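# Move steel cup from right fixture onto plate, inverted

## Task

Lift the steel cup off the fixture on the robot's right side and set it upside down on the plate, so its entire rim rests on the plate, then release it.

## Robot and tools

Robot: two Kinova Gen3 seven-joint arms, named left_arm and right_arm, each with a Robotiq 2F-85 parallel gripper. The names do not describe image sides. left_arm is mounted on the +y side at (+0.027, +0.366, 0) m and right_arm at (-0.016, -0.271, 0) m, both turned slightly about z.

Scene frame: origin on the table top between the arms, +x out over the table, +z up. Every result has a state line 'left_arm: ... | right_arm: ...' giving each gripper's end_effector_position (m) and end_effector_quat_wxyz in this frame. That point sits between the pads as they would be when closed; the fingertips reach about 19 mm beyond it when closed and about 6 mm when fully open. Printed positions can be off somewhat, more so at long reach. Gripper axes: +z runs along the fingers away from the wrist, and the pads close along y.

Row layout (shared by execute_actions and move): one flat list of 16 numbers, each in [-1, 1], covering both arms even if only one moves. Order: left dx, dy, dz, rx, ry, rz, left gripper position, left gripper speed, then the same eight for right. dx..rz are an offset, not a pose: a target displacement relative to the gripper's measured pose at the start of the action (for the first action of a call, the last pose reported in this scene), expressed in that gripper's own axes. 1.0 equals 0.6 m of translation or 180 degrees of rotation; rx, ry, rz form a single rotation vector. Gripper position is absolute: +1 fully open (85 mm), 0 about 41 mm, pads touch near -0.8, -1 closes until blocked. Gripper speed: -1 about 20 mm/s, 0 about 85, +1 about 150. To leave a gripper unchanged, repeat its previous two numbers, because 0 is itself a command.

execute_actions(actions): actions is a list of up to 15 actions; each action is a table of up to 15 rows, each row lasting one 1/30 s step. A short table repeats its final row for the remaining steps. All rows in an action are measured from that action's starting pose, not from the prior row. An empty list just returns state and images. Each step the command is clipped to within 70 mm and 16 degrees of the measured pose, so large offsets need several actions; the arm stops at its last clipped pose. Position wins over orientation when both cannot be met.

move(target, speed, blocking): target is one 16-number row as above, its offsets taken from the last pose shown in this scene. The grippers follow straight paths that finish together, lasting 0.5 to 10 s (cut off at 10 s). speed is the path top speed in m/s, 0.002 to 0.5, default 0.25; turning is capped at twice that in rad/s. Paths ignore obstacles and the other arm, and faster contact hits harder; aiming far past a contact presses harder. blocking=false returns after 0.5 s while motion continues; then only wait or stop are accepted until a result shows the move ended. The result adds a 'move:' line: ending (done, off_target, moving, held, fault) plus limits (paced = the commanded pose was clipped; held = a check blocked some steps, after which the arm may jump faster than speed), and each gripper's distance to its target.

wait(seconds): 0 to 10; lets the scene run with the last commands held, returning early if a move ends. stop(): brakes a running move; fingers keep moving. zoom_image(camera, region): region [x0, y0, x1, y1] in pixels, at most 504 by 504, on one of cam_head_left, cam_head_right, cam_high, cam_low, cam_left_wrist, cam_right_wrist (all 504x504). read_manual(section): only "licences"; no motion. finished_scene(scene): pass the current scene number; irreversible, and the cup must already be placed and released.

Result lines: 'Hand target' is where the controller is now driving each gripper. 'pose unreachable' means the clearance check altered or blocked that arm's command. position_measured_pct is roughly 50 minus 50 times the finger position, 0 when fully open; stopping short below about 90 means something is held or blocking, about 90 or more means the pads met on nothing or something very thin. TORQUE FAULT: a joint hit its load limit (48 N m for the first four joints, 30.2 for the wrist three, load weight included) and the arm freezes for 10 s. MOTOR HOT appears from 60 °C; at 75 °C an OVER-TEMPERATURE FAULT lets the arm sag, so don't hold loads longer than necessary.

Gripping: to grasp, send -1 and keep sending it. To release, send a position wider than the object. Fingers shift about 13 mm outward while closing, so keep that clearance above surfaces. Fingers may re-close by themselves if the object slips or is lost.

Avoid: knocking or placing anything off the table (task fails), dropping or slamming the cup, hard pushes, and letting the arms collide or press each other. For an arm meant to stay still, send zero offsets with its current gripper values. Occasional external tugs on held parts or pushes on loose objects can occur.

Each tool is called by a JSON object that holds its "method" and its "body", one argument or row to a line.

## Session

{"method": "execute_actions", "body": {
  "actions": []
}}

Scene clock: 0.00 s.
left_arm: end_effector_position=(+0.0287, +0.7768, +0.3276) position_measured_pct=0.0 end_effector_quat_wxyz=(+0.710, +0.377, +0.591, +0.066) | right_arm: end_effector_position=(+0.1782, +0.1963, +0.1641) position_measured_pct=0.0 end_effector_quat_wxyz=(+0.098, -0.244, +0.895, +0.359)
Joint positions: left_arm=[-2.196  1.13   0.693  1.173  0.591  2.052 -1.217] | right_arm=[-0.151  0.655 -1.076  2.213 -0.929 -0.22   2.097]
Joint velocities: left_arm=[-0.     0.001  0.     0.001  0.     0.     0.   ] | right_arm=[ 0.    -0.001  0.001 -0.    -0.     0.     0.001]
Motor temperatures (°C, as the motors report them): left_arm=[32 32 29 31 35 35 41] | right_arm=[34 30 31 31 35 41 36]
Hand target (left_arm): +0.029, +0.777, +0.328; +0.710, +0.377, +0.591, +0.066
Hand target (right_arm): +0.178, +0.196, +0.164; +0.098, -0.244, +0.895, +0.359

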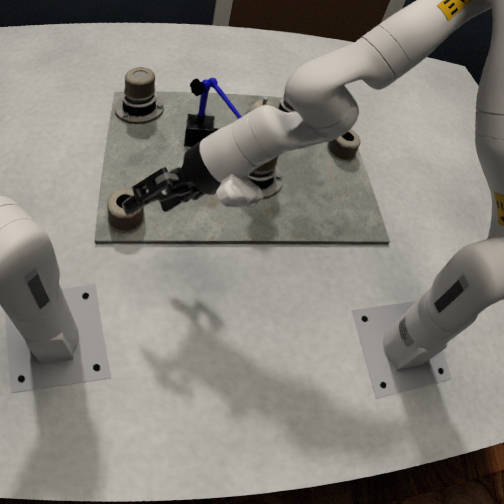

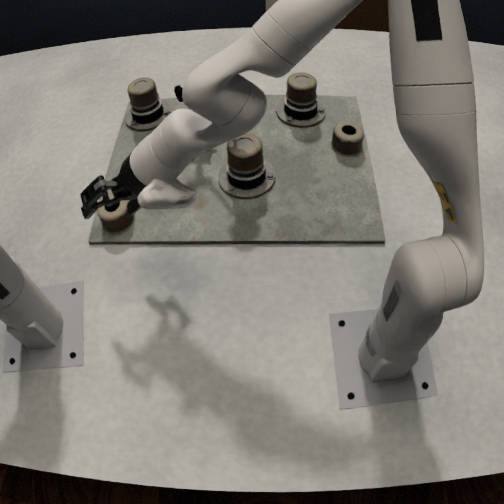

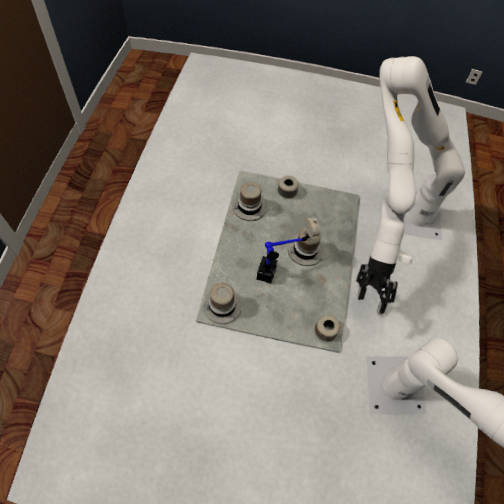

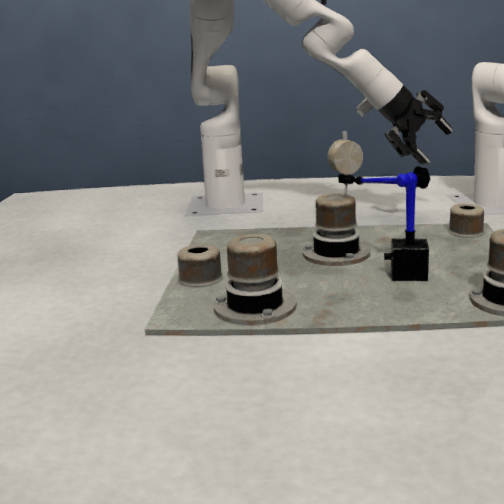

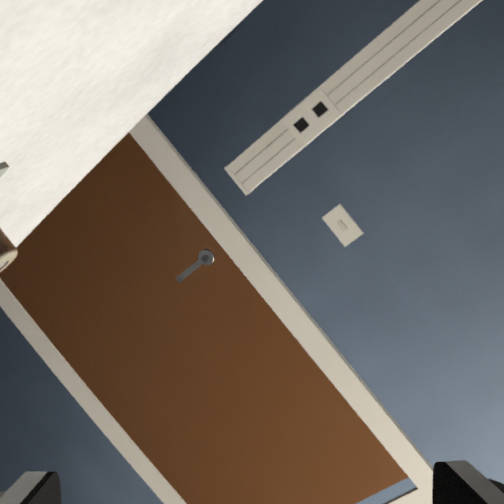

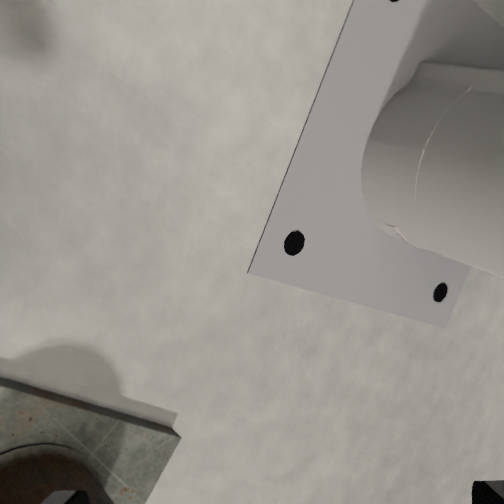

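{"method": "move", "body": {
  "target": [0,0,0,0,0,0,1,0,-0.033,-0.28,-0.527,0.126,0.22,-0.314,1,0]
}}

Scene clock: 3.40 s.
left_arm: end_effector_position=(+0.0287, +0.7768, +0.3276) position_measured_pct=0.0 end_effector_quat_wxyz=(+0.710, +0.377, +0.591, +0.066) | right_arm: end_effector_position=(+0.2812, -0.1177, +0.2999) position_measured_pct=0.0 end_effector_quat_wxyz=(-0.003, +0.708, -0.706, -0.000)
Joint positions: left_arm=[-2.196  1.13   0.693  1.173  0.591  2.052 -1.217] | right_arm=[-0.088  0.092 -0.426  1.784  0.038  1.269  2.549]
Joint velocities: left_arm=[ 0.001  0.    -0.     0.     0.     0.    -0.   ] | right_arm=[ 0.    -0.003  0.002 -0.    -0.    -0.001  0.   ]
Motor temperatures (°C, as the motors report them): left_arm=[32 32 29 31 35 35 41] | right_arm=[34 31 31 31 35 41 36]
Hand target (left_arm): +0.029, +0.777, +0.328; +0.710, +0.377, +0.591, +0.066
Hand target (right_arm): +0.281, -0.118, +0.300; -0.003, +0.708, -0.706, -0.000
Off the commanded pose (left_arm): 0.000 m, 0 deg.
Off the commanded pose (right_arm): 0.002 m, 0 deg.
move: done

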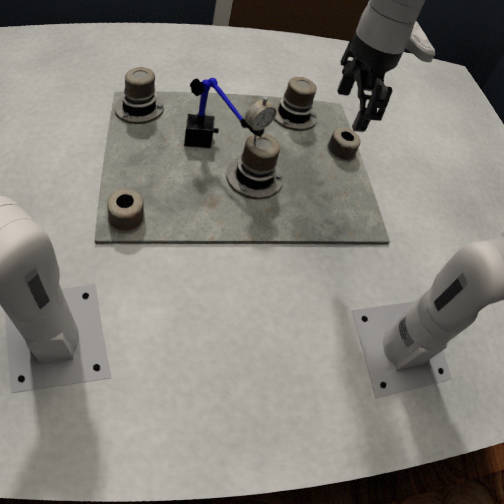

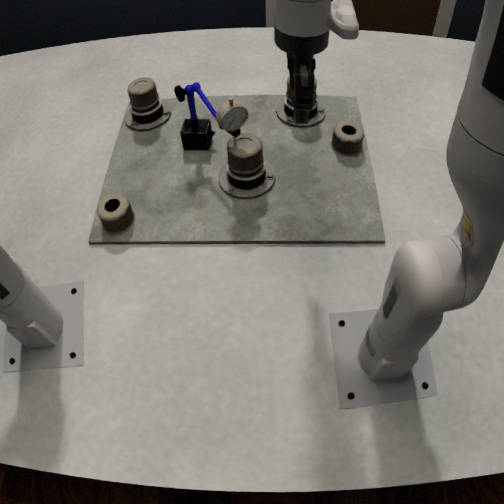

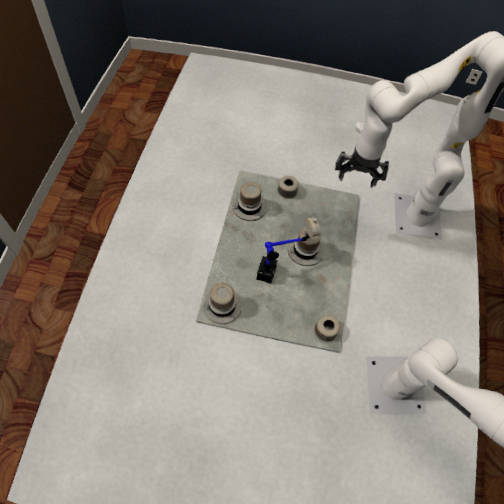

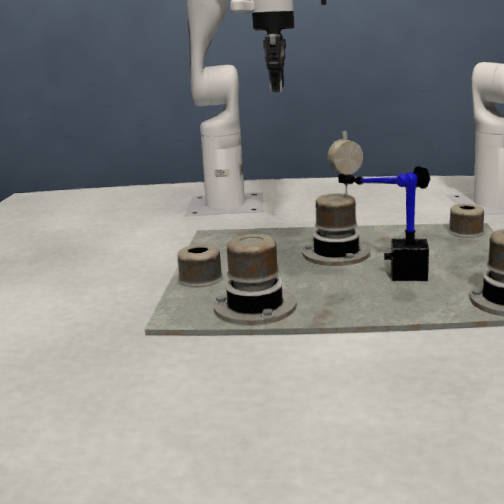

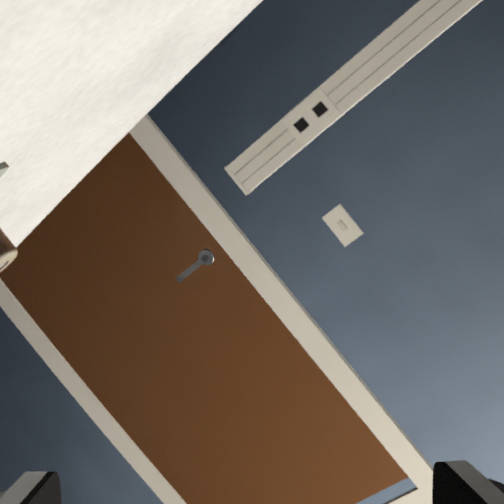

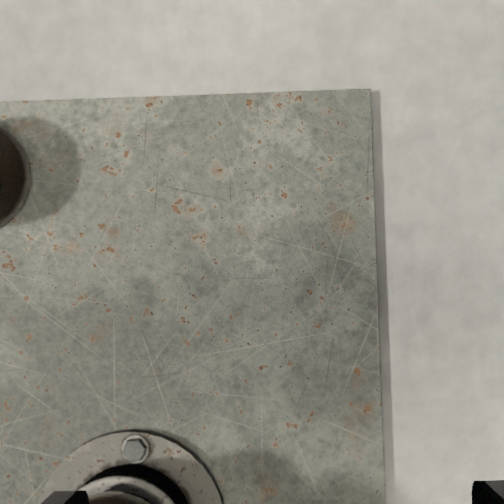

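{"method": "move", "body": {
  "target": [0,0,0,0,0,0,1,0,0.05,-0.52,0.226,0,0,0,1,0],
  "speed": 0.3
}}

Scene clock: 8.80 s.
left_arm: end_effector_position=(+0.0287, +0.7768, +0.3276) position_measured_pct=0.0 end_effector_quat_wxyz=(+0.710, +0.377, +0.591, +0.066) | right_arm: end_effector_position=(+0.5942, -0.1460, +0.1661) position_measured_pct=0.0 end_effector_quat_wxyz=(-0.003, +0.708, -0.706, +0.000)
Joint positions: left_arm=[-2.196  1.13   0.693  1.173  0.591  2.052 -1.217] | right_arm=[-0.049  0.867 -0.287  0.977  0.222  1.317  2.78 ]
Joint velocities: left_arm=[ 0.002 -0.     0.     0.     0.001 -0.001 -0.   ] | right_arm=[-0.002  0.012  0.    -0.003 -0.     0.001  0.   ]
Motor temperatures (°C, as the motors report them): left_arm=[32 32 29 31 35 35 41] | right_arm=[34 31 31 31 35 41 36]
Hand target (left_arm): +0.029, +0.777, +0.328; +0.710, +0.377, +0.591, +0.066
Hand target (right_arm): +0.594, -0.146, +0.165; -0.003, +0.708, -0.706, +0.000
Off the commanded pose (left_arm): 0.000 m, 0 deg.
Off the commanded pose (right_arm): 0.001 m, 0 deg.
move: done

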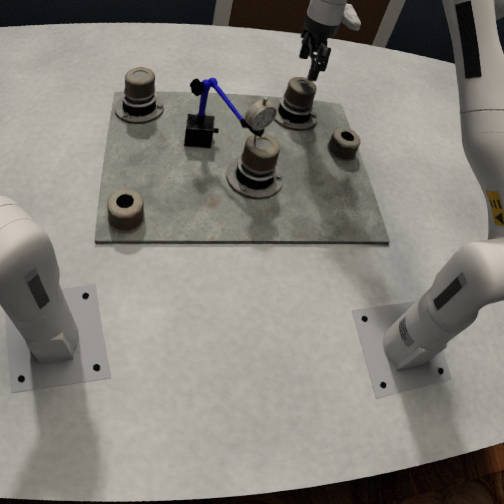

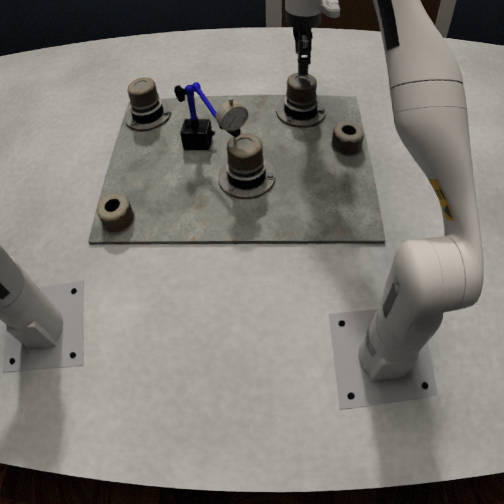

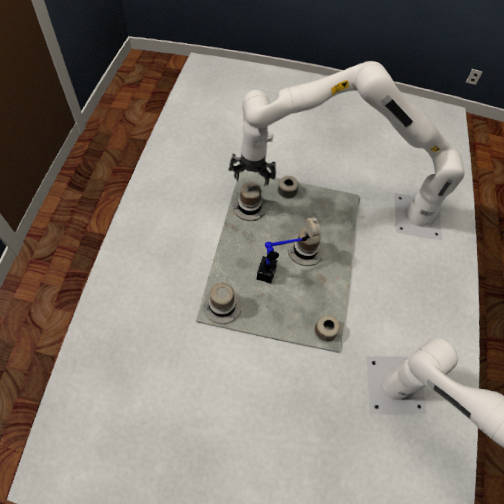

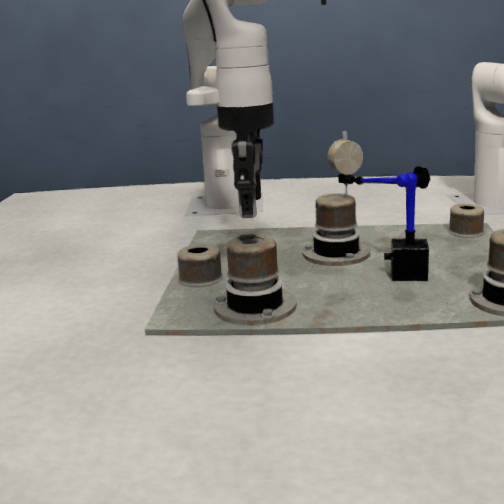

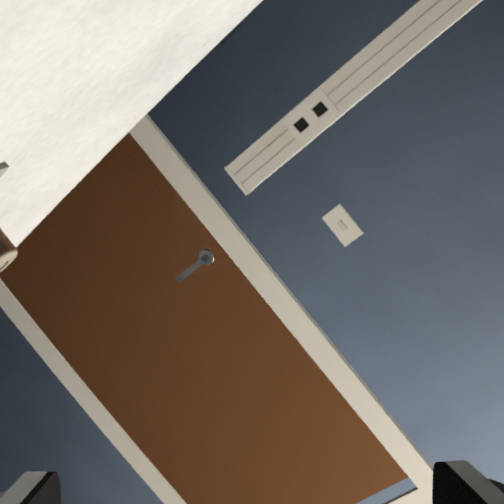

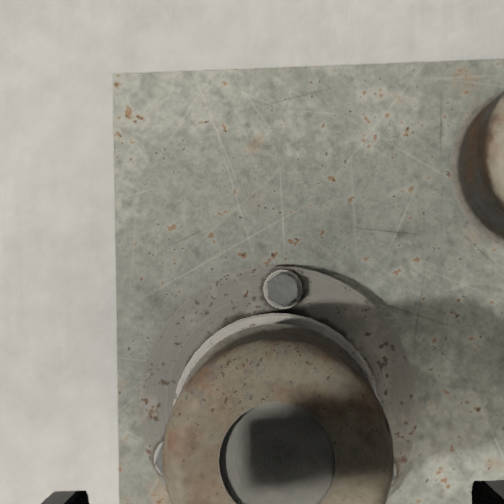

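{"method": "move", "body": {
  "target": [0,0,0,0,0,0,1,0,0.002,0,0.124,0,0,0,1,0],
  "speed": 0.12
}}

{"method": "move", "body": {
  "target": [0,0,0,0,0,0,1,0,0,0,0,0,0,0,-1,-0.5]
}}

{"method": "move", "body": {
  "target": [0,0,0,0,0,0,1,0,0,0,-0.12,0,0,0,-1,-0.5],
  "speed": 0.07
}}

{"method": "zoom_image", "body": {
  "camera": "cam_low",
  "region": [170,170,330,330]
}}

Scene clock: 10.23 s.
left_arm: end_effector_position=(+0.0287, +0.7768, +0.3276) position_measured_pct=0.0 end_effector_quat_wxyz=(+0.710, +0.377, +0.591, +0.066) | right_arm: end_effector_position=(+0.5946, -0.1472, +0.0917) position_measured_pct=0.0 end_effector_quat_wxyz=(-0.003, +0.708, -0.706, +0.000)
Joint positions: left_arm=[-2.196  1.13   0.693  1.173  0.591  2.052 -1.217] | right_arm=[-0.044  0.939 -0.278  1.078  0.243  1.147  2.761]
Joint velocities: left_arm=[ 0.001 -0.    -0.    -0.     0.     0.    -0.   ] | right_arm=[-0.001  0.002  0.    -0.    -0.     0.001 -0.001]
Motor temperatures (°C, as the motors report them): left_arm=[32 32 29 31 35 35 41] | right_arm=[34 31 31 31 35 41 36]
Hand target (left_arm): +0.029, +0.777, +0.328; +0.710, +0.377, +0.591, +0.066
Hand target (right_arm): +0.595, -0.147, +0.092; -0.003, +0.708, -0.706, +0.000
Off the commanded pose (left_arm): 0.000 m, 0 deg.
Off the commanded pose (right_arm): 0.000 m, 0 deg.
move: done

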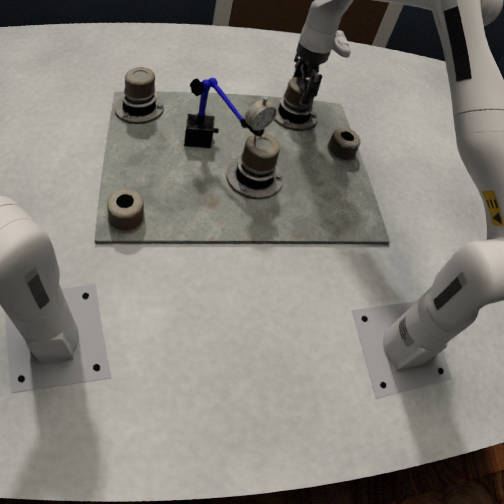

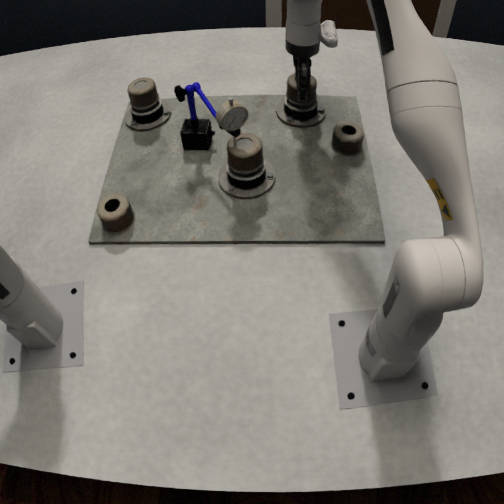

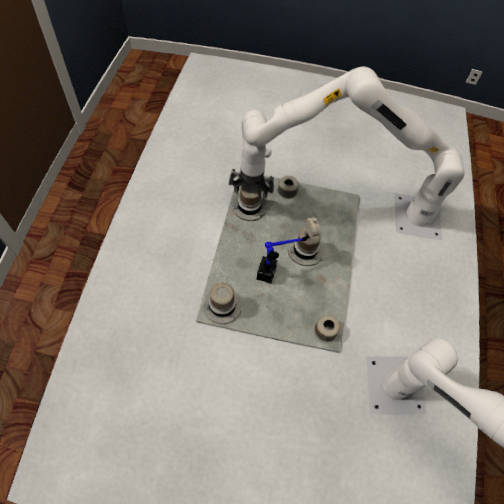

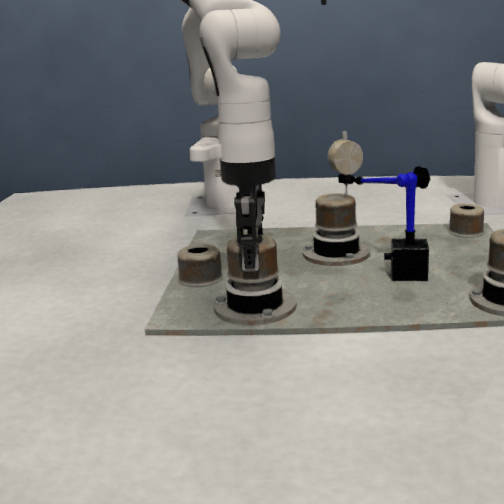

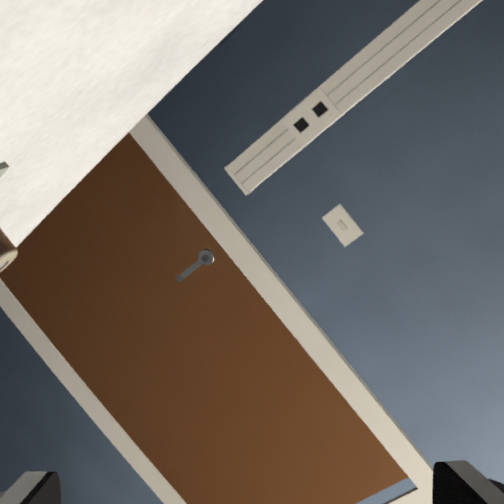

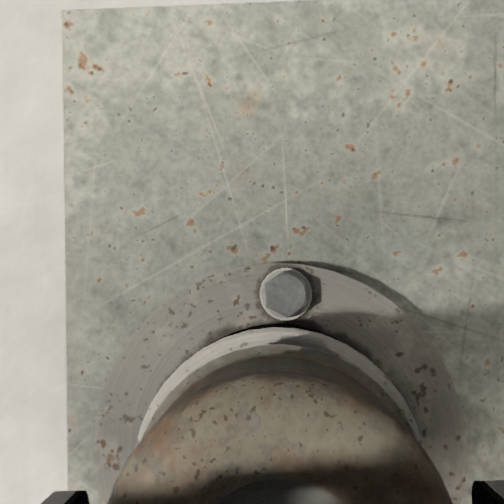

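Scene clock: 10.97 s.
left_arm: end_effector_position=(+0.0287, +0.7768, +0.3276) position_measured_pct=0.0 end_effector_quat_wxyz=(+0.710, +0.377, +0.591, +0.066) | right_arm: end_effector_position=(+0.5948, -0.1472, +0.0927) position_measured_pct=21.4 end_effector_quat_wxyz=(-0.004, +0.708, -0.706, +0.001)
Joint positions: left_arm=[-2.196  1.13   0.693  1.173  0.591  2.052 -1.217] | right_arm=[-0.044  0.938 -0.278  1.078  0.243  1.148  2.761]
Joint velocities: left_arm=[ 0.001  0.001 -0.     0.     0.    -0.001 -0.   ] | right_arm=[-0.001  0.    -0.001  0.    -0.     0.001  0.001]
Motor temperatures (°C, as the motors report them): left_arm=[32 32 29 31 35 35 41] | right_arm=[34 31 31 31 35 41 36]
Hand target (left_arm): +0.029, +0.777, +0.328; +0.710, +0.377, +0.591, +0.066
Hand target (right_arm): +0.595, -0.147, +0.092; -0.003, +0.708, -0.706, +0.000
Off the commanded pose (left_arm): 0.000 m, 0 deg.
Off the commanded pose (right_arm): 0.001 m, 0 deg.
move: done

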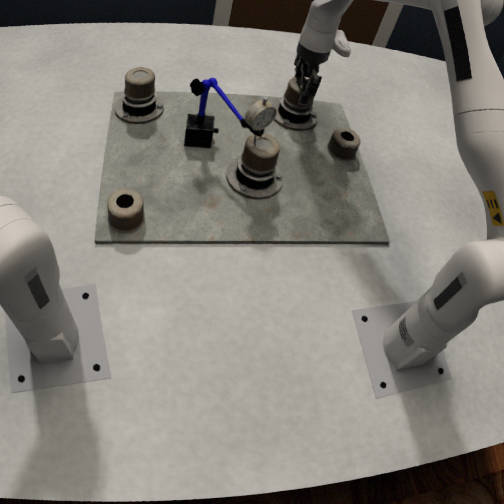

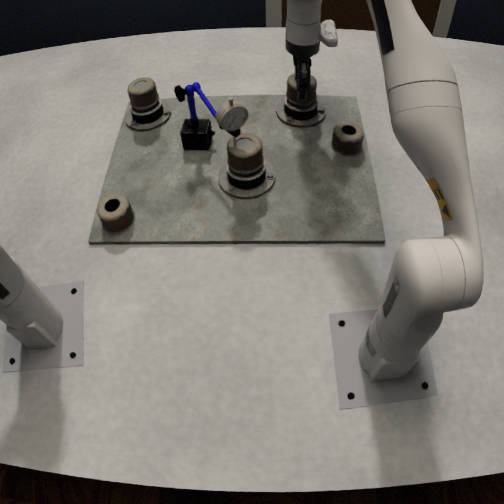

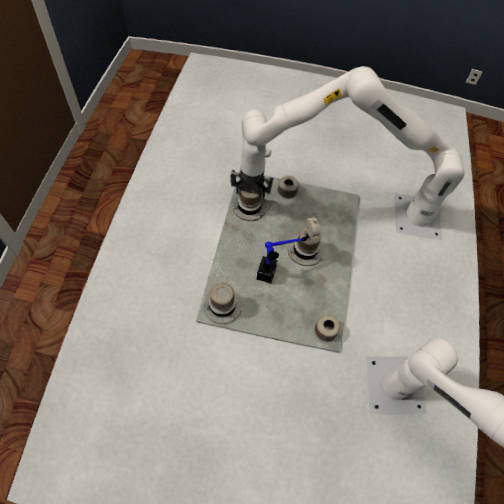

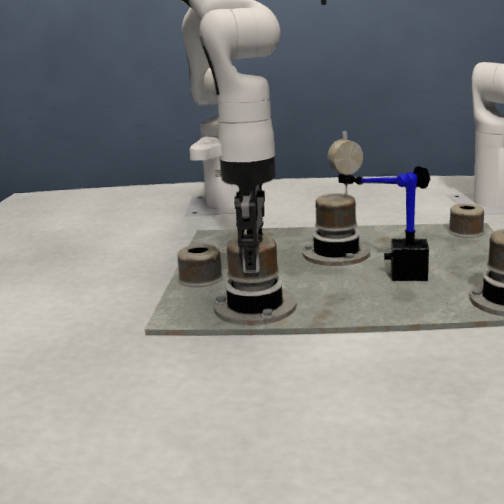

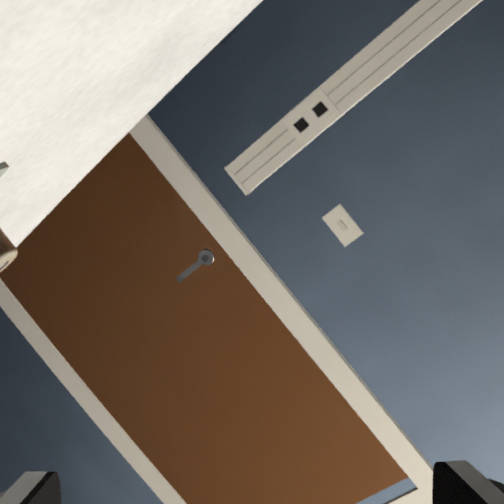

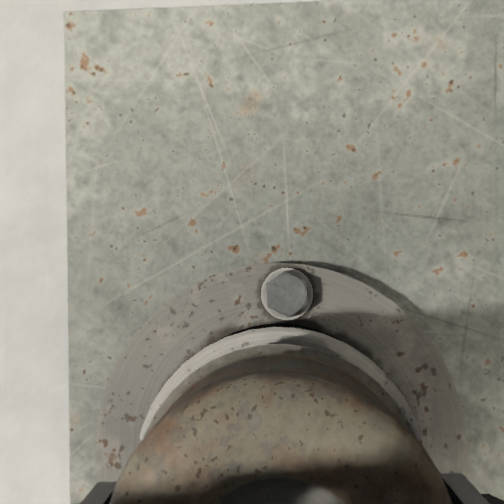

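Scene clock: 12.27 s.
left_arm: end_effector_position=(+0.0287, +0.7768, +0.3276) position_measured_pct=0.0 end_effector_quat_wxyz=(+0.710, +0.377, +0.591, +0.066) | right_arm: end_effector_position=(+0.5944, -0.1472, +0.1647) position_measured_pct=21.4 end_effector_quat_wxyz=(-0.004, +0.708, -0.706, +0.001)
Joint positions: left_arm=[-2.196  1.13   0.693  1.173  0.591  2.052 -1.217] | right_arm=[-0.047  0.867 -0.287  0.982  0.223  1.311  2.781]
Joint velocities: left_arm=[-0.001  0.001 -0.     0.     0.     0.001  0.   ] | right_arm=[-0.    -0.    -0.001  0.    -0.001  0.001 -0.001]
Motor temperatures (°C, as the motors report them): left_arm=[32 32 29 31 35 35 41] | right_arm=[34 31 31 31 35 41 36]
Hand target (left_arm): +0.029, +0.777, +0.328; +0.710, +0.377, +0.591, +0.066
Hand target (right_arm): +0.594, -0.147, +0.165; -0.004, +0.708, -0.706, +0.001
Off the commanded pose (left_arm): 0.000 m, 0 deg.
Off the commanded pose (right_arm): 0.000 m, 0 deg.
move: done

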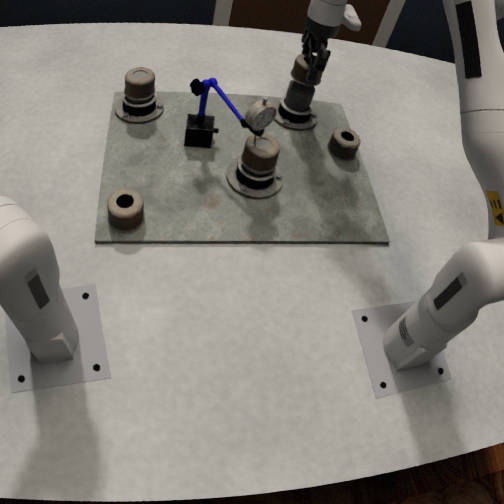

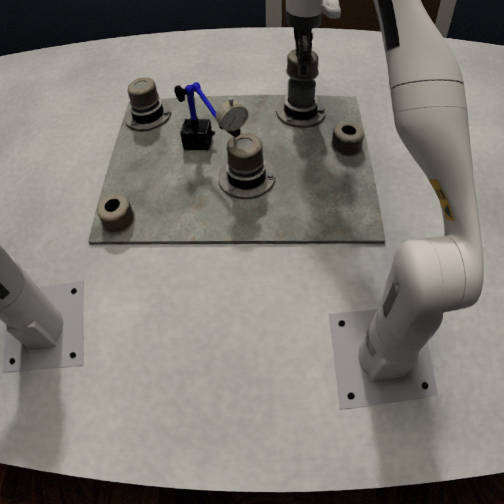

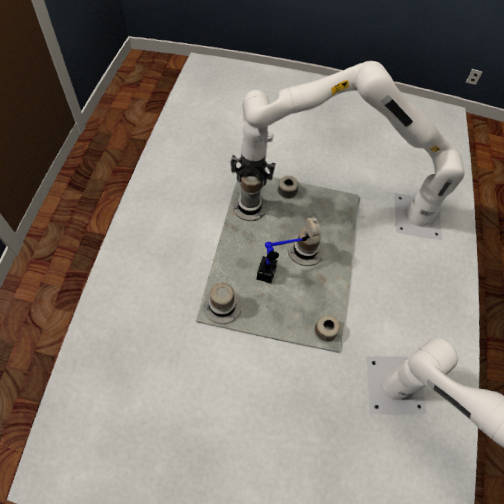

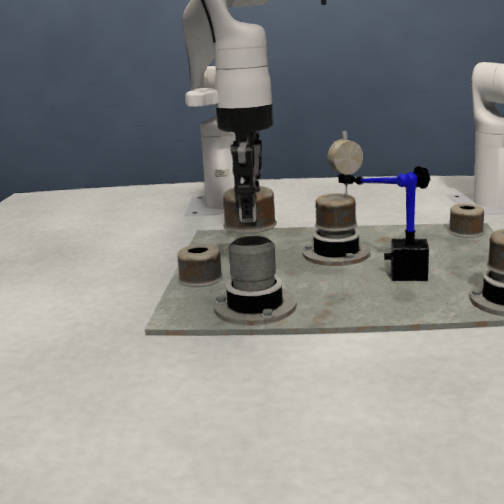

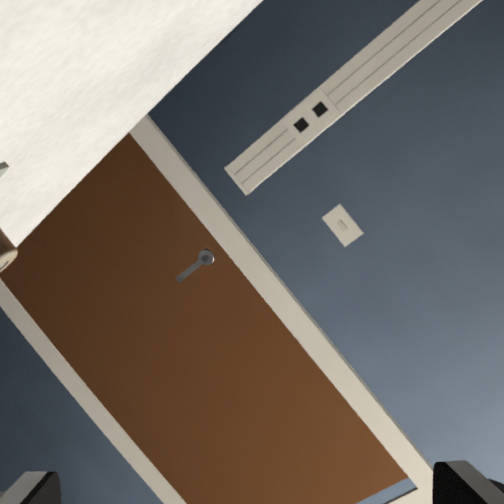

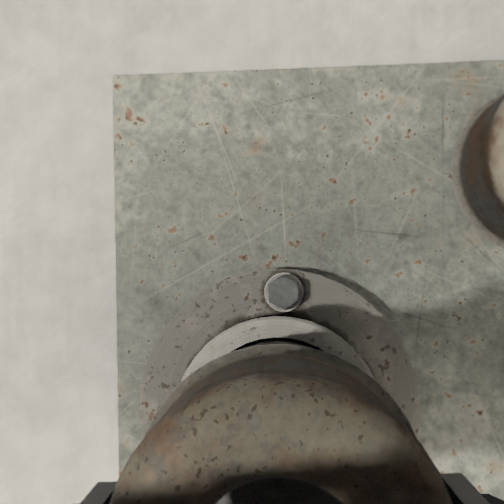

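Region (170, 170, 330, 330) of cam_low's 504x504 image, scaled by 3.150, with more detail than that image has.

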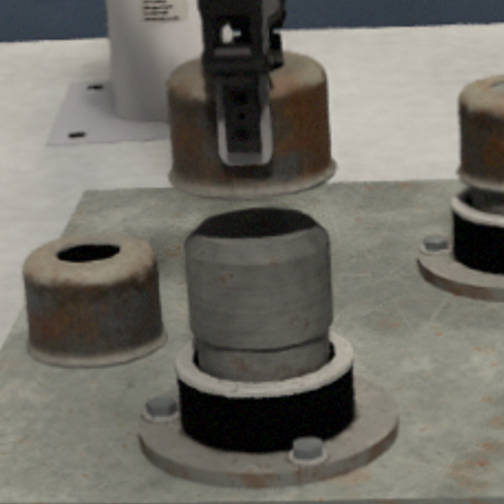

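{"method": "move", "body": {
  "target": [0,0,0,0,0,0,1,0,0.045,0.385,0.04,0,0,0,-1,-0.5]
}}

{"method": "move", "body": {
  "target": [0,0,0,0,0,0,1,0,0,0,0.155,0,0,0,-1,-0.5],
  "speed": 0.15
}}

{"method": "move", "body": {
  "target": [0,0,0,0,0,0,1,0,0,0,0.014,0,0,0,-1,-0.5],
  "speed": 0.02
}}

Scene clock: 14.23 s.
left_arm: end_effector_position=(+0.0287, +0.7768, +0.3276) position_measured_pct=0.0 end_effector_quat_wxyz=(+0.710, +0.377, +0.591, +0.066) | right_arm: end_effector_position=(+0.3636, -0.1756, +0.1388) position_measured_pct=21.4 end_effector_quat_wxyz=(-0.003, +0.708, -0.707, +0.000)
Joint positions: left_arm=[-2.196  1.13   0.693  1.173  0.591  2.052 -1.217] | right_arm=[ 0.021  0.424 -0.345  1.938  0.192  0.805  2.642]
Joint velocities: left_arm=[ 0.     0.    -0.     0.     0.    -0.001  0.001] | right_arm=[ 0.002 -0.015 -0.001  0.002  0.    -0.002  0.002]
Motor temperatures (°C, as the motors report them): left_arm=[32 32 29 31 35 35 41] | right_arm=[34 31 31 31 35 41 36]
Hand target (left_arm): +0.029, +0.777, +0.328; +0.710, +0.377, +0.591, +0.066
Hand target (right_arm): +0.364, -0.176, +0.139; -0.004, +0.708, -0.707, +0.001
Off the commanded pose (left_arm): 0.000 m, 0 deg.
Off the commanded pose (right_arm): 0.001 m, 0 deg.
move: done

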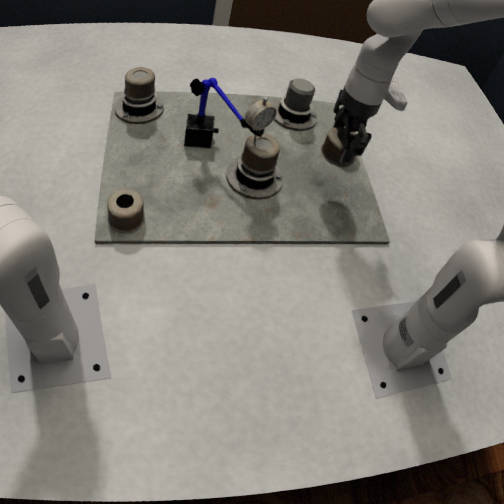

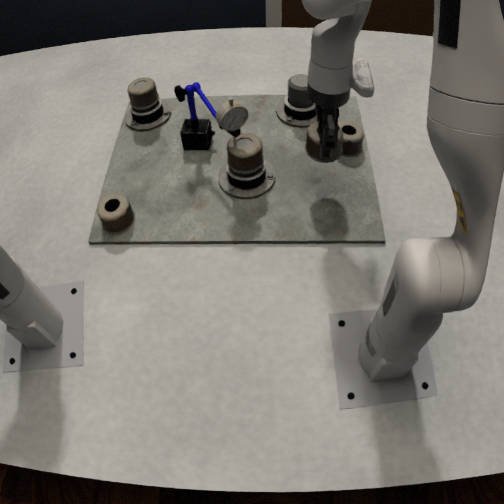

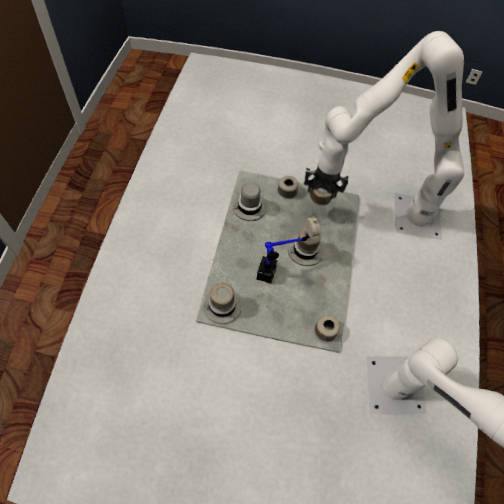

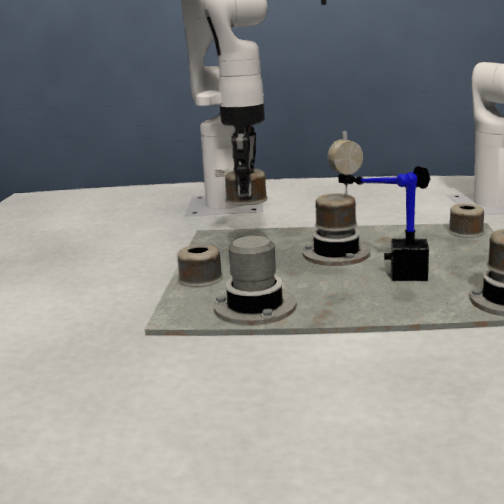

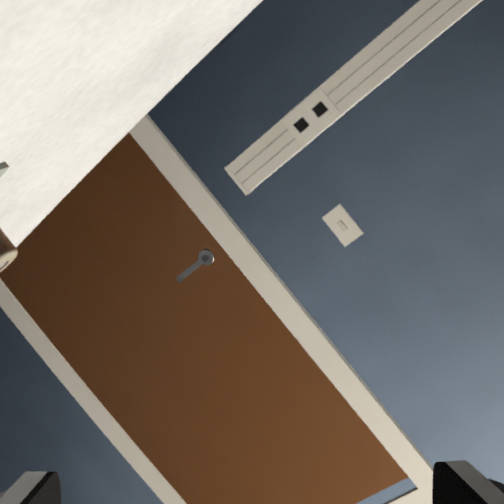

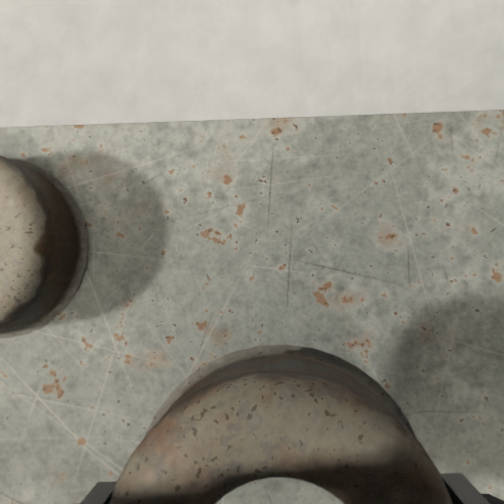

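Scene clock: 15.23 s.
left_arm: end_effector_position=(+0.0287, +0.7768, +0.3276) position_measured_pct=0.0 end_effector_quat_wxyz=(+0.710, +0.377, +0.591, +0.066) | right_arm: end_effector_position=(+0.3642, -0.1759, +0.0460) position_measured_pct=21.4 end_effector_quat_wxyz=(-0.003, +0.707, -0.707, +0.001)
Joint positions: left_arm=[-2.196  1.13   0.693  1.173  0.591  2.052 -1.217] | right_arm=[-0.044  0.611 -0.268  2.031  0.303  0.53   2.543]
Joint velocities: left_arm=[-0.001 -0.    -0.     0.     0.    -0.001 -0.   ] | right_arm=[-0.004  0.007 -0.001  0.     0.001  0.001 -0.002]
Motor temperatures (°C, as the motors report them): left_arm=[32 32 29 31 35 35 41] | right_arm=[34 31 31 31 35 41 36]
Hand target (left_arm): +0.029, +0.777, +0.328; +0.710, +0.377, +0.591, +0.066
Hand target (right_arm): +0.364, -0.176, +0.046; -0.003, +0.707, -0.707, +0.001
Off the commanded pose (left_arm): 0.000 m, 0 deg.
Off the commanded pose (right_arm): 0.001 m, 0 deg.
move: done

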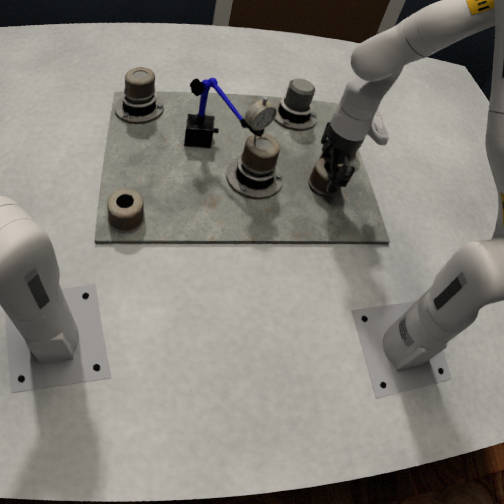

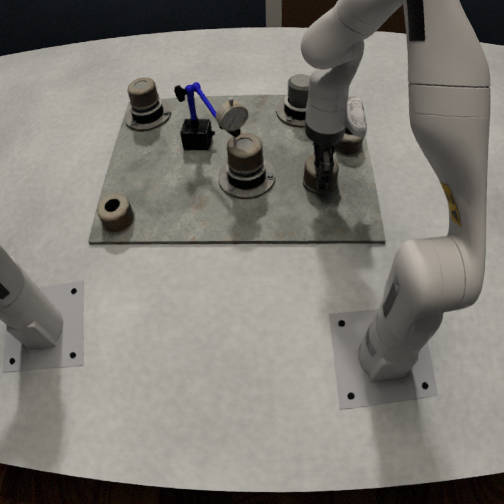

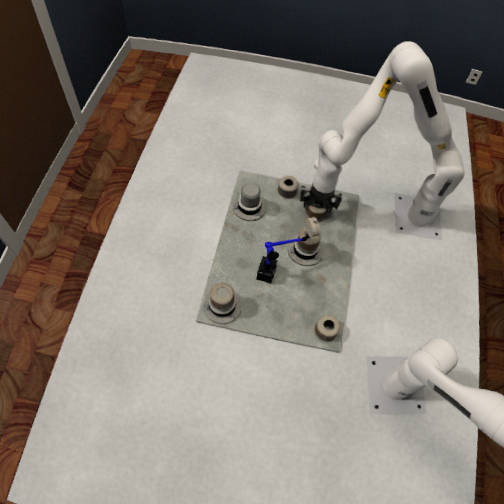

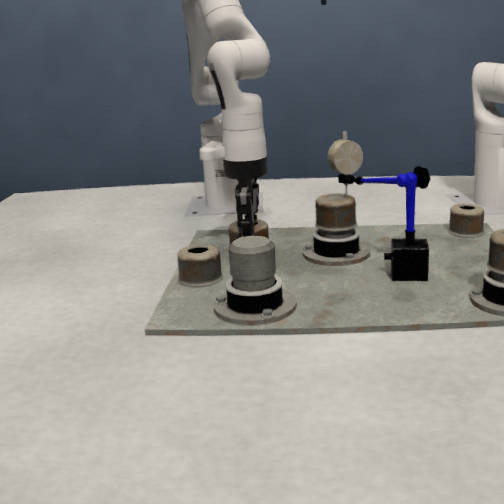

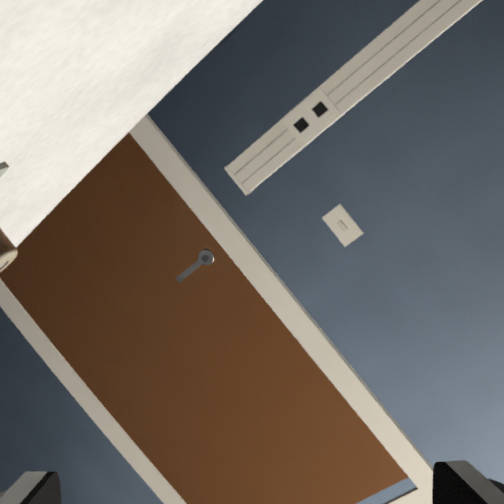

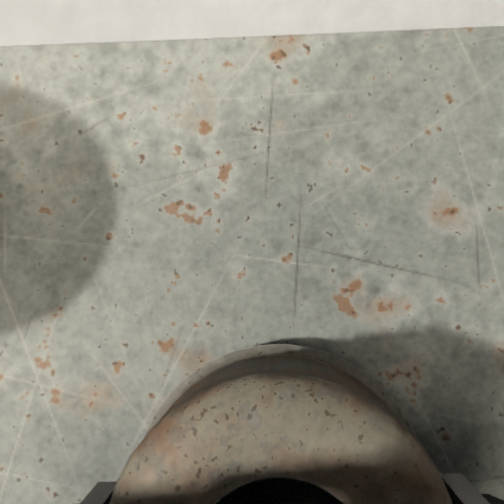

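Scene clock: 15.93 s.
left_arm: end_effector_position=(+0.0287, +0.7768, +0.3276) position_measured_pct=0.0 end_effector_quat_wxyz=(+0.710, +0.377, +0.591, +0.066) | right_arm: end_effector_position=(+0.3642, -0.1759, +0.0390) position_measured_pct=21.4 end_effector_quat_wxyz=(-0.003, +0.707, -0.707, +0.002)
Joint positions: left_arm=[-2.196  1.13   0.693  1.173  0.591  2.052 -1.217] | right_arm=[-0.052  0.626 -0.258  2.036  0.312  0.508  2.535]
Joint velocities: left_arm=[-0.001 -0.001  0.     0.     0.     0.    -0.   ] | right_arm=[-0.001 -0.    -0.     0.     0.    -0.    -0.001]
Motor temperatures (°C, as the motors report them): left_arm=[32 32 29 31 35 35 41] | right_arm=[34 31 31 31 35 41 36]
Hand target (left_arm): +0.029, +0.777, +0.328; +0.710, +0.377, +0.591, +0.066
Hand target (right_arm): +0.364, -0.176, +0.038; -0.003, +0.707, -0.707, +0.001
Off the commanded pose (left_arm): 0.000 m, 0 deg.
Off the commanded pose (right_arm): 0.001 m, 0 deg.
move: done

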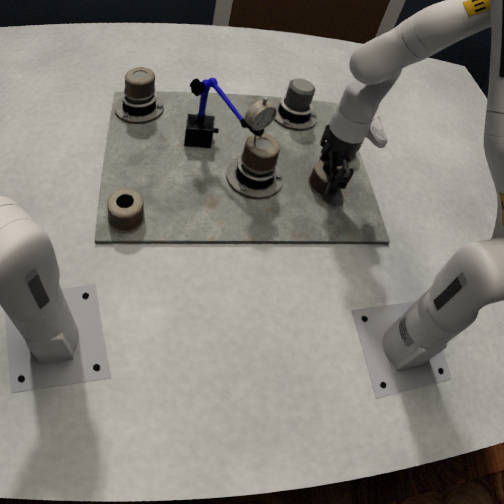

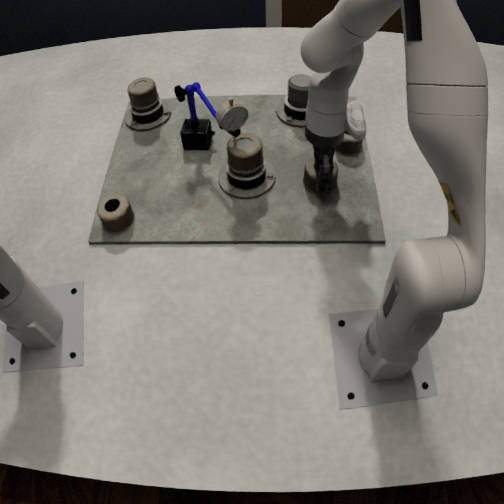

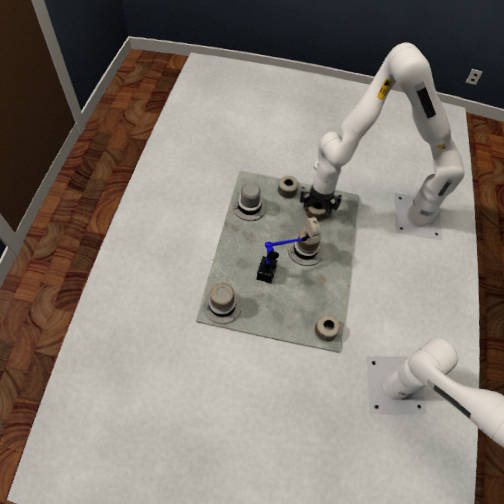

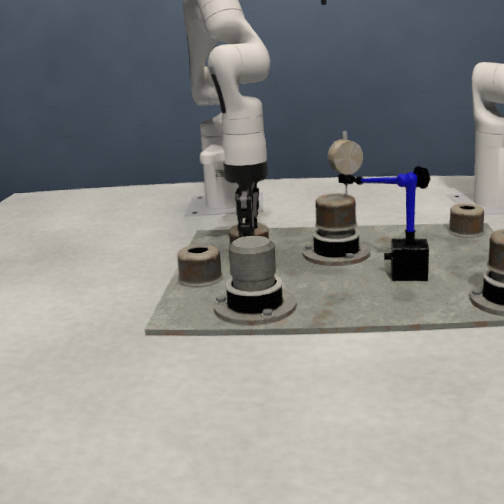

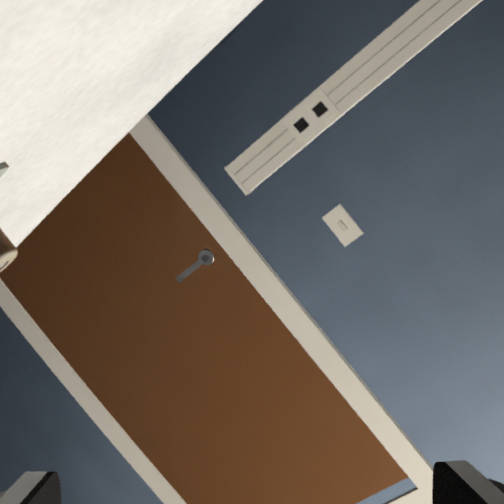

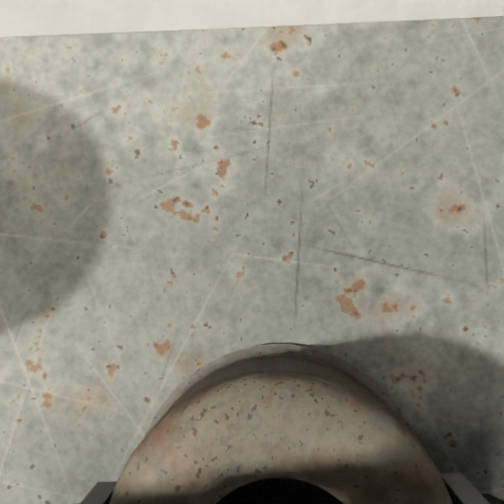

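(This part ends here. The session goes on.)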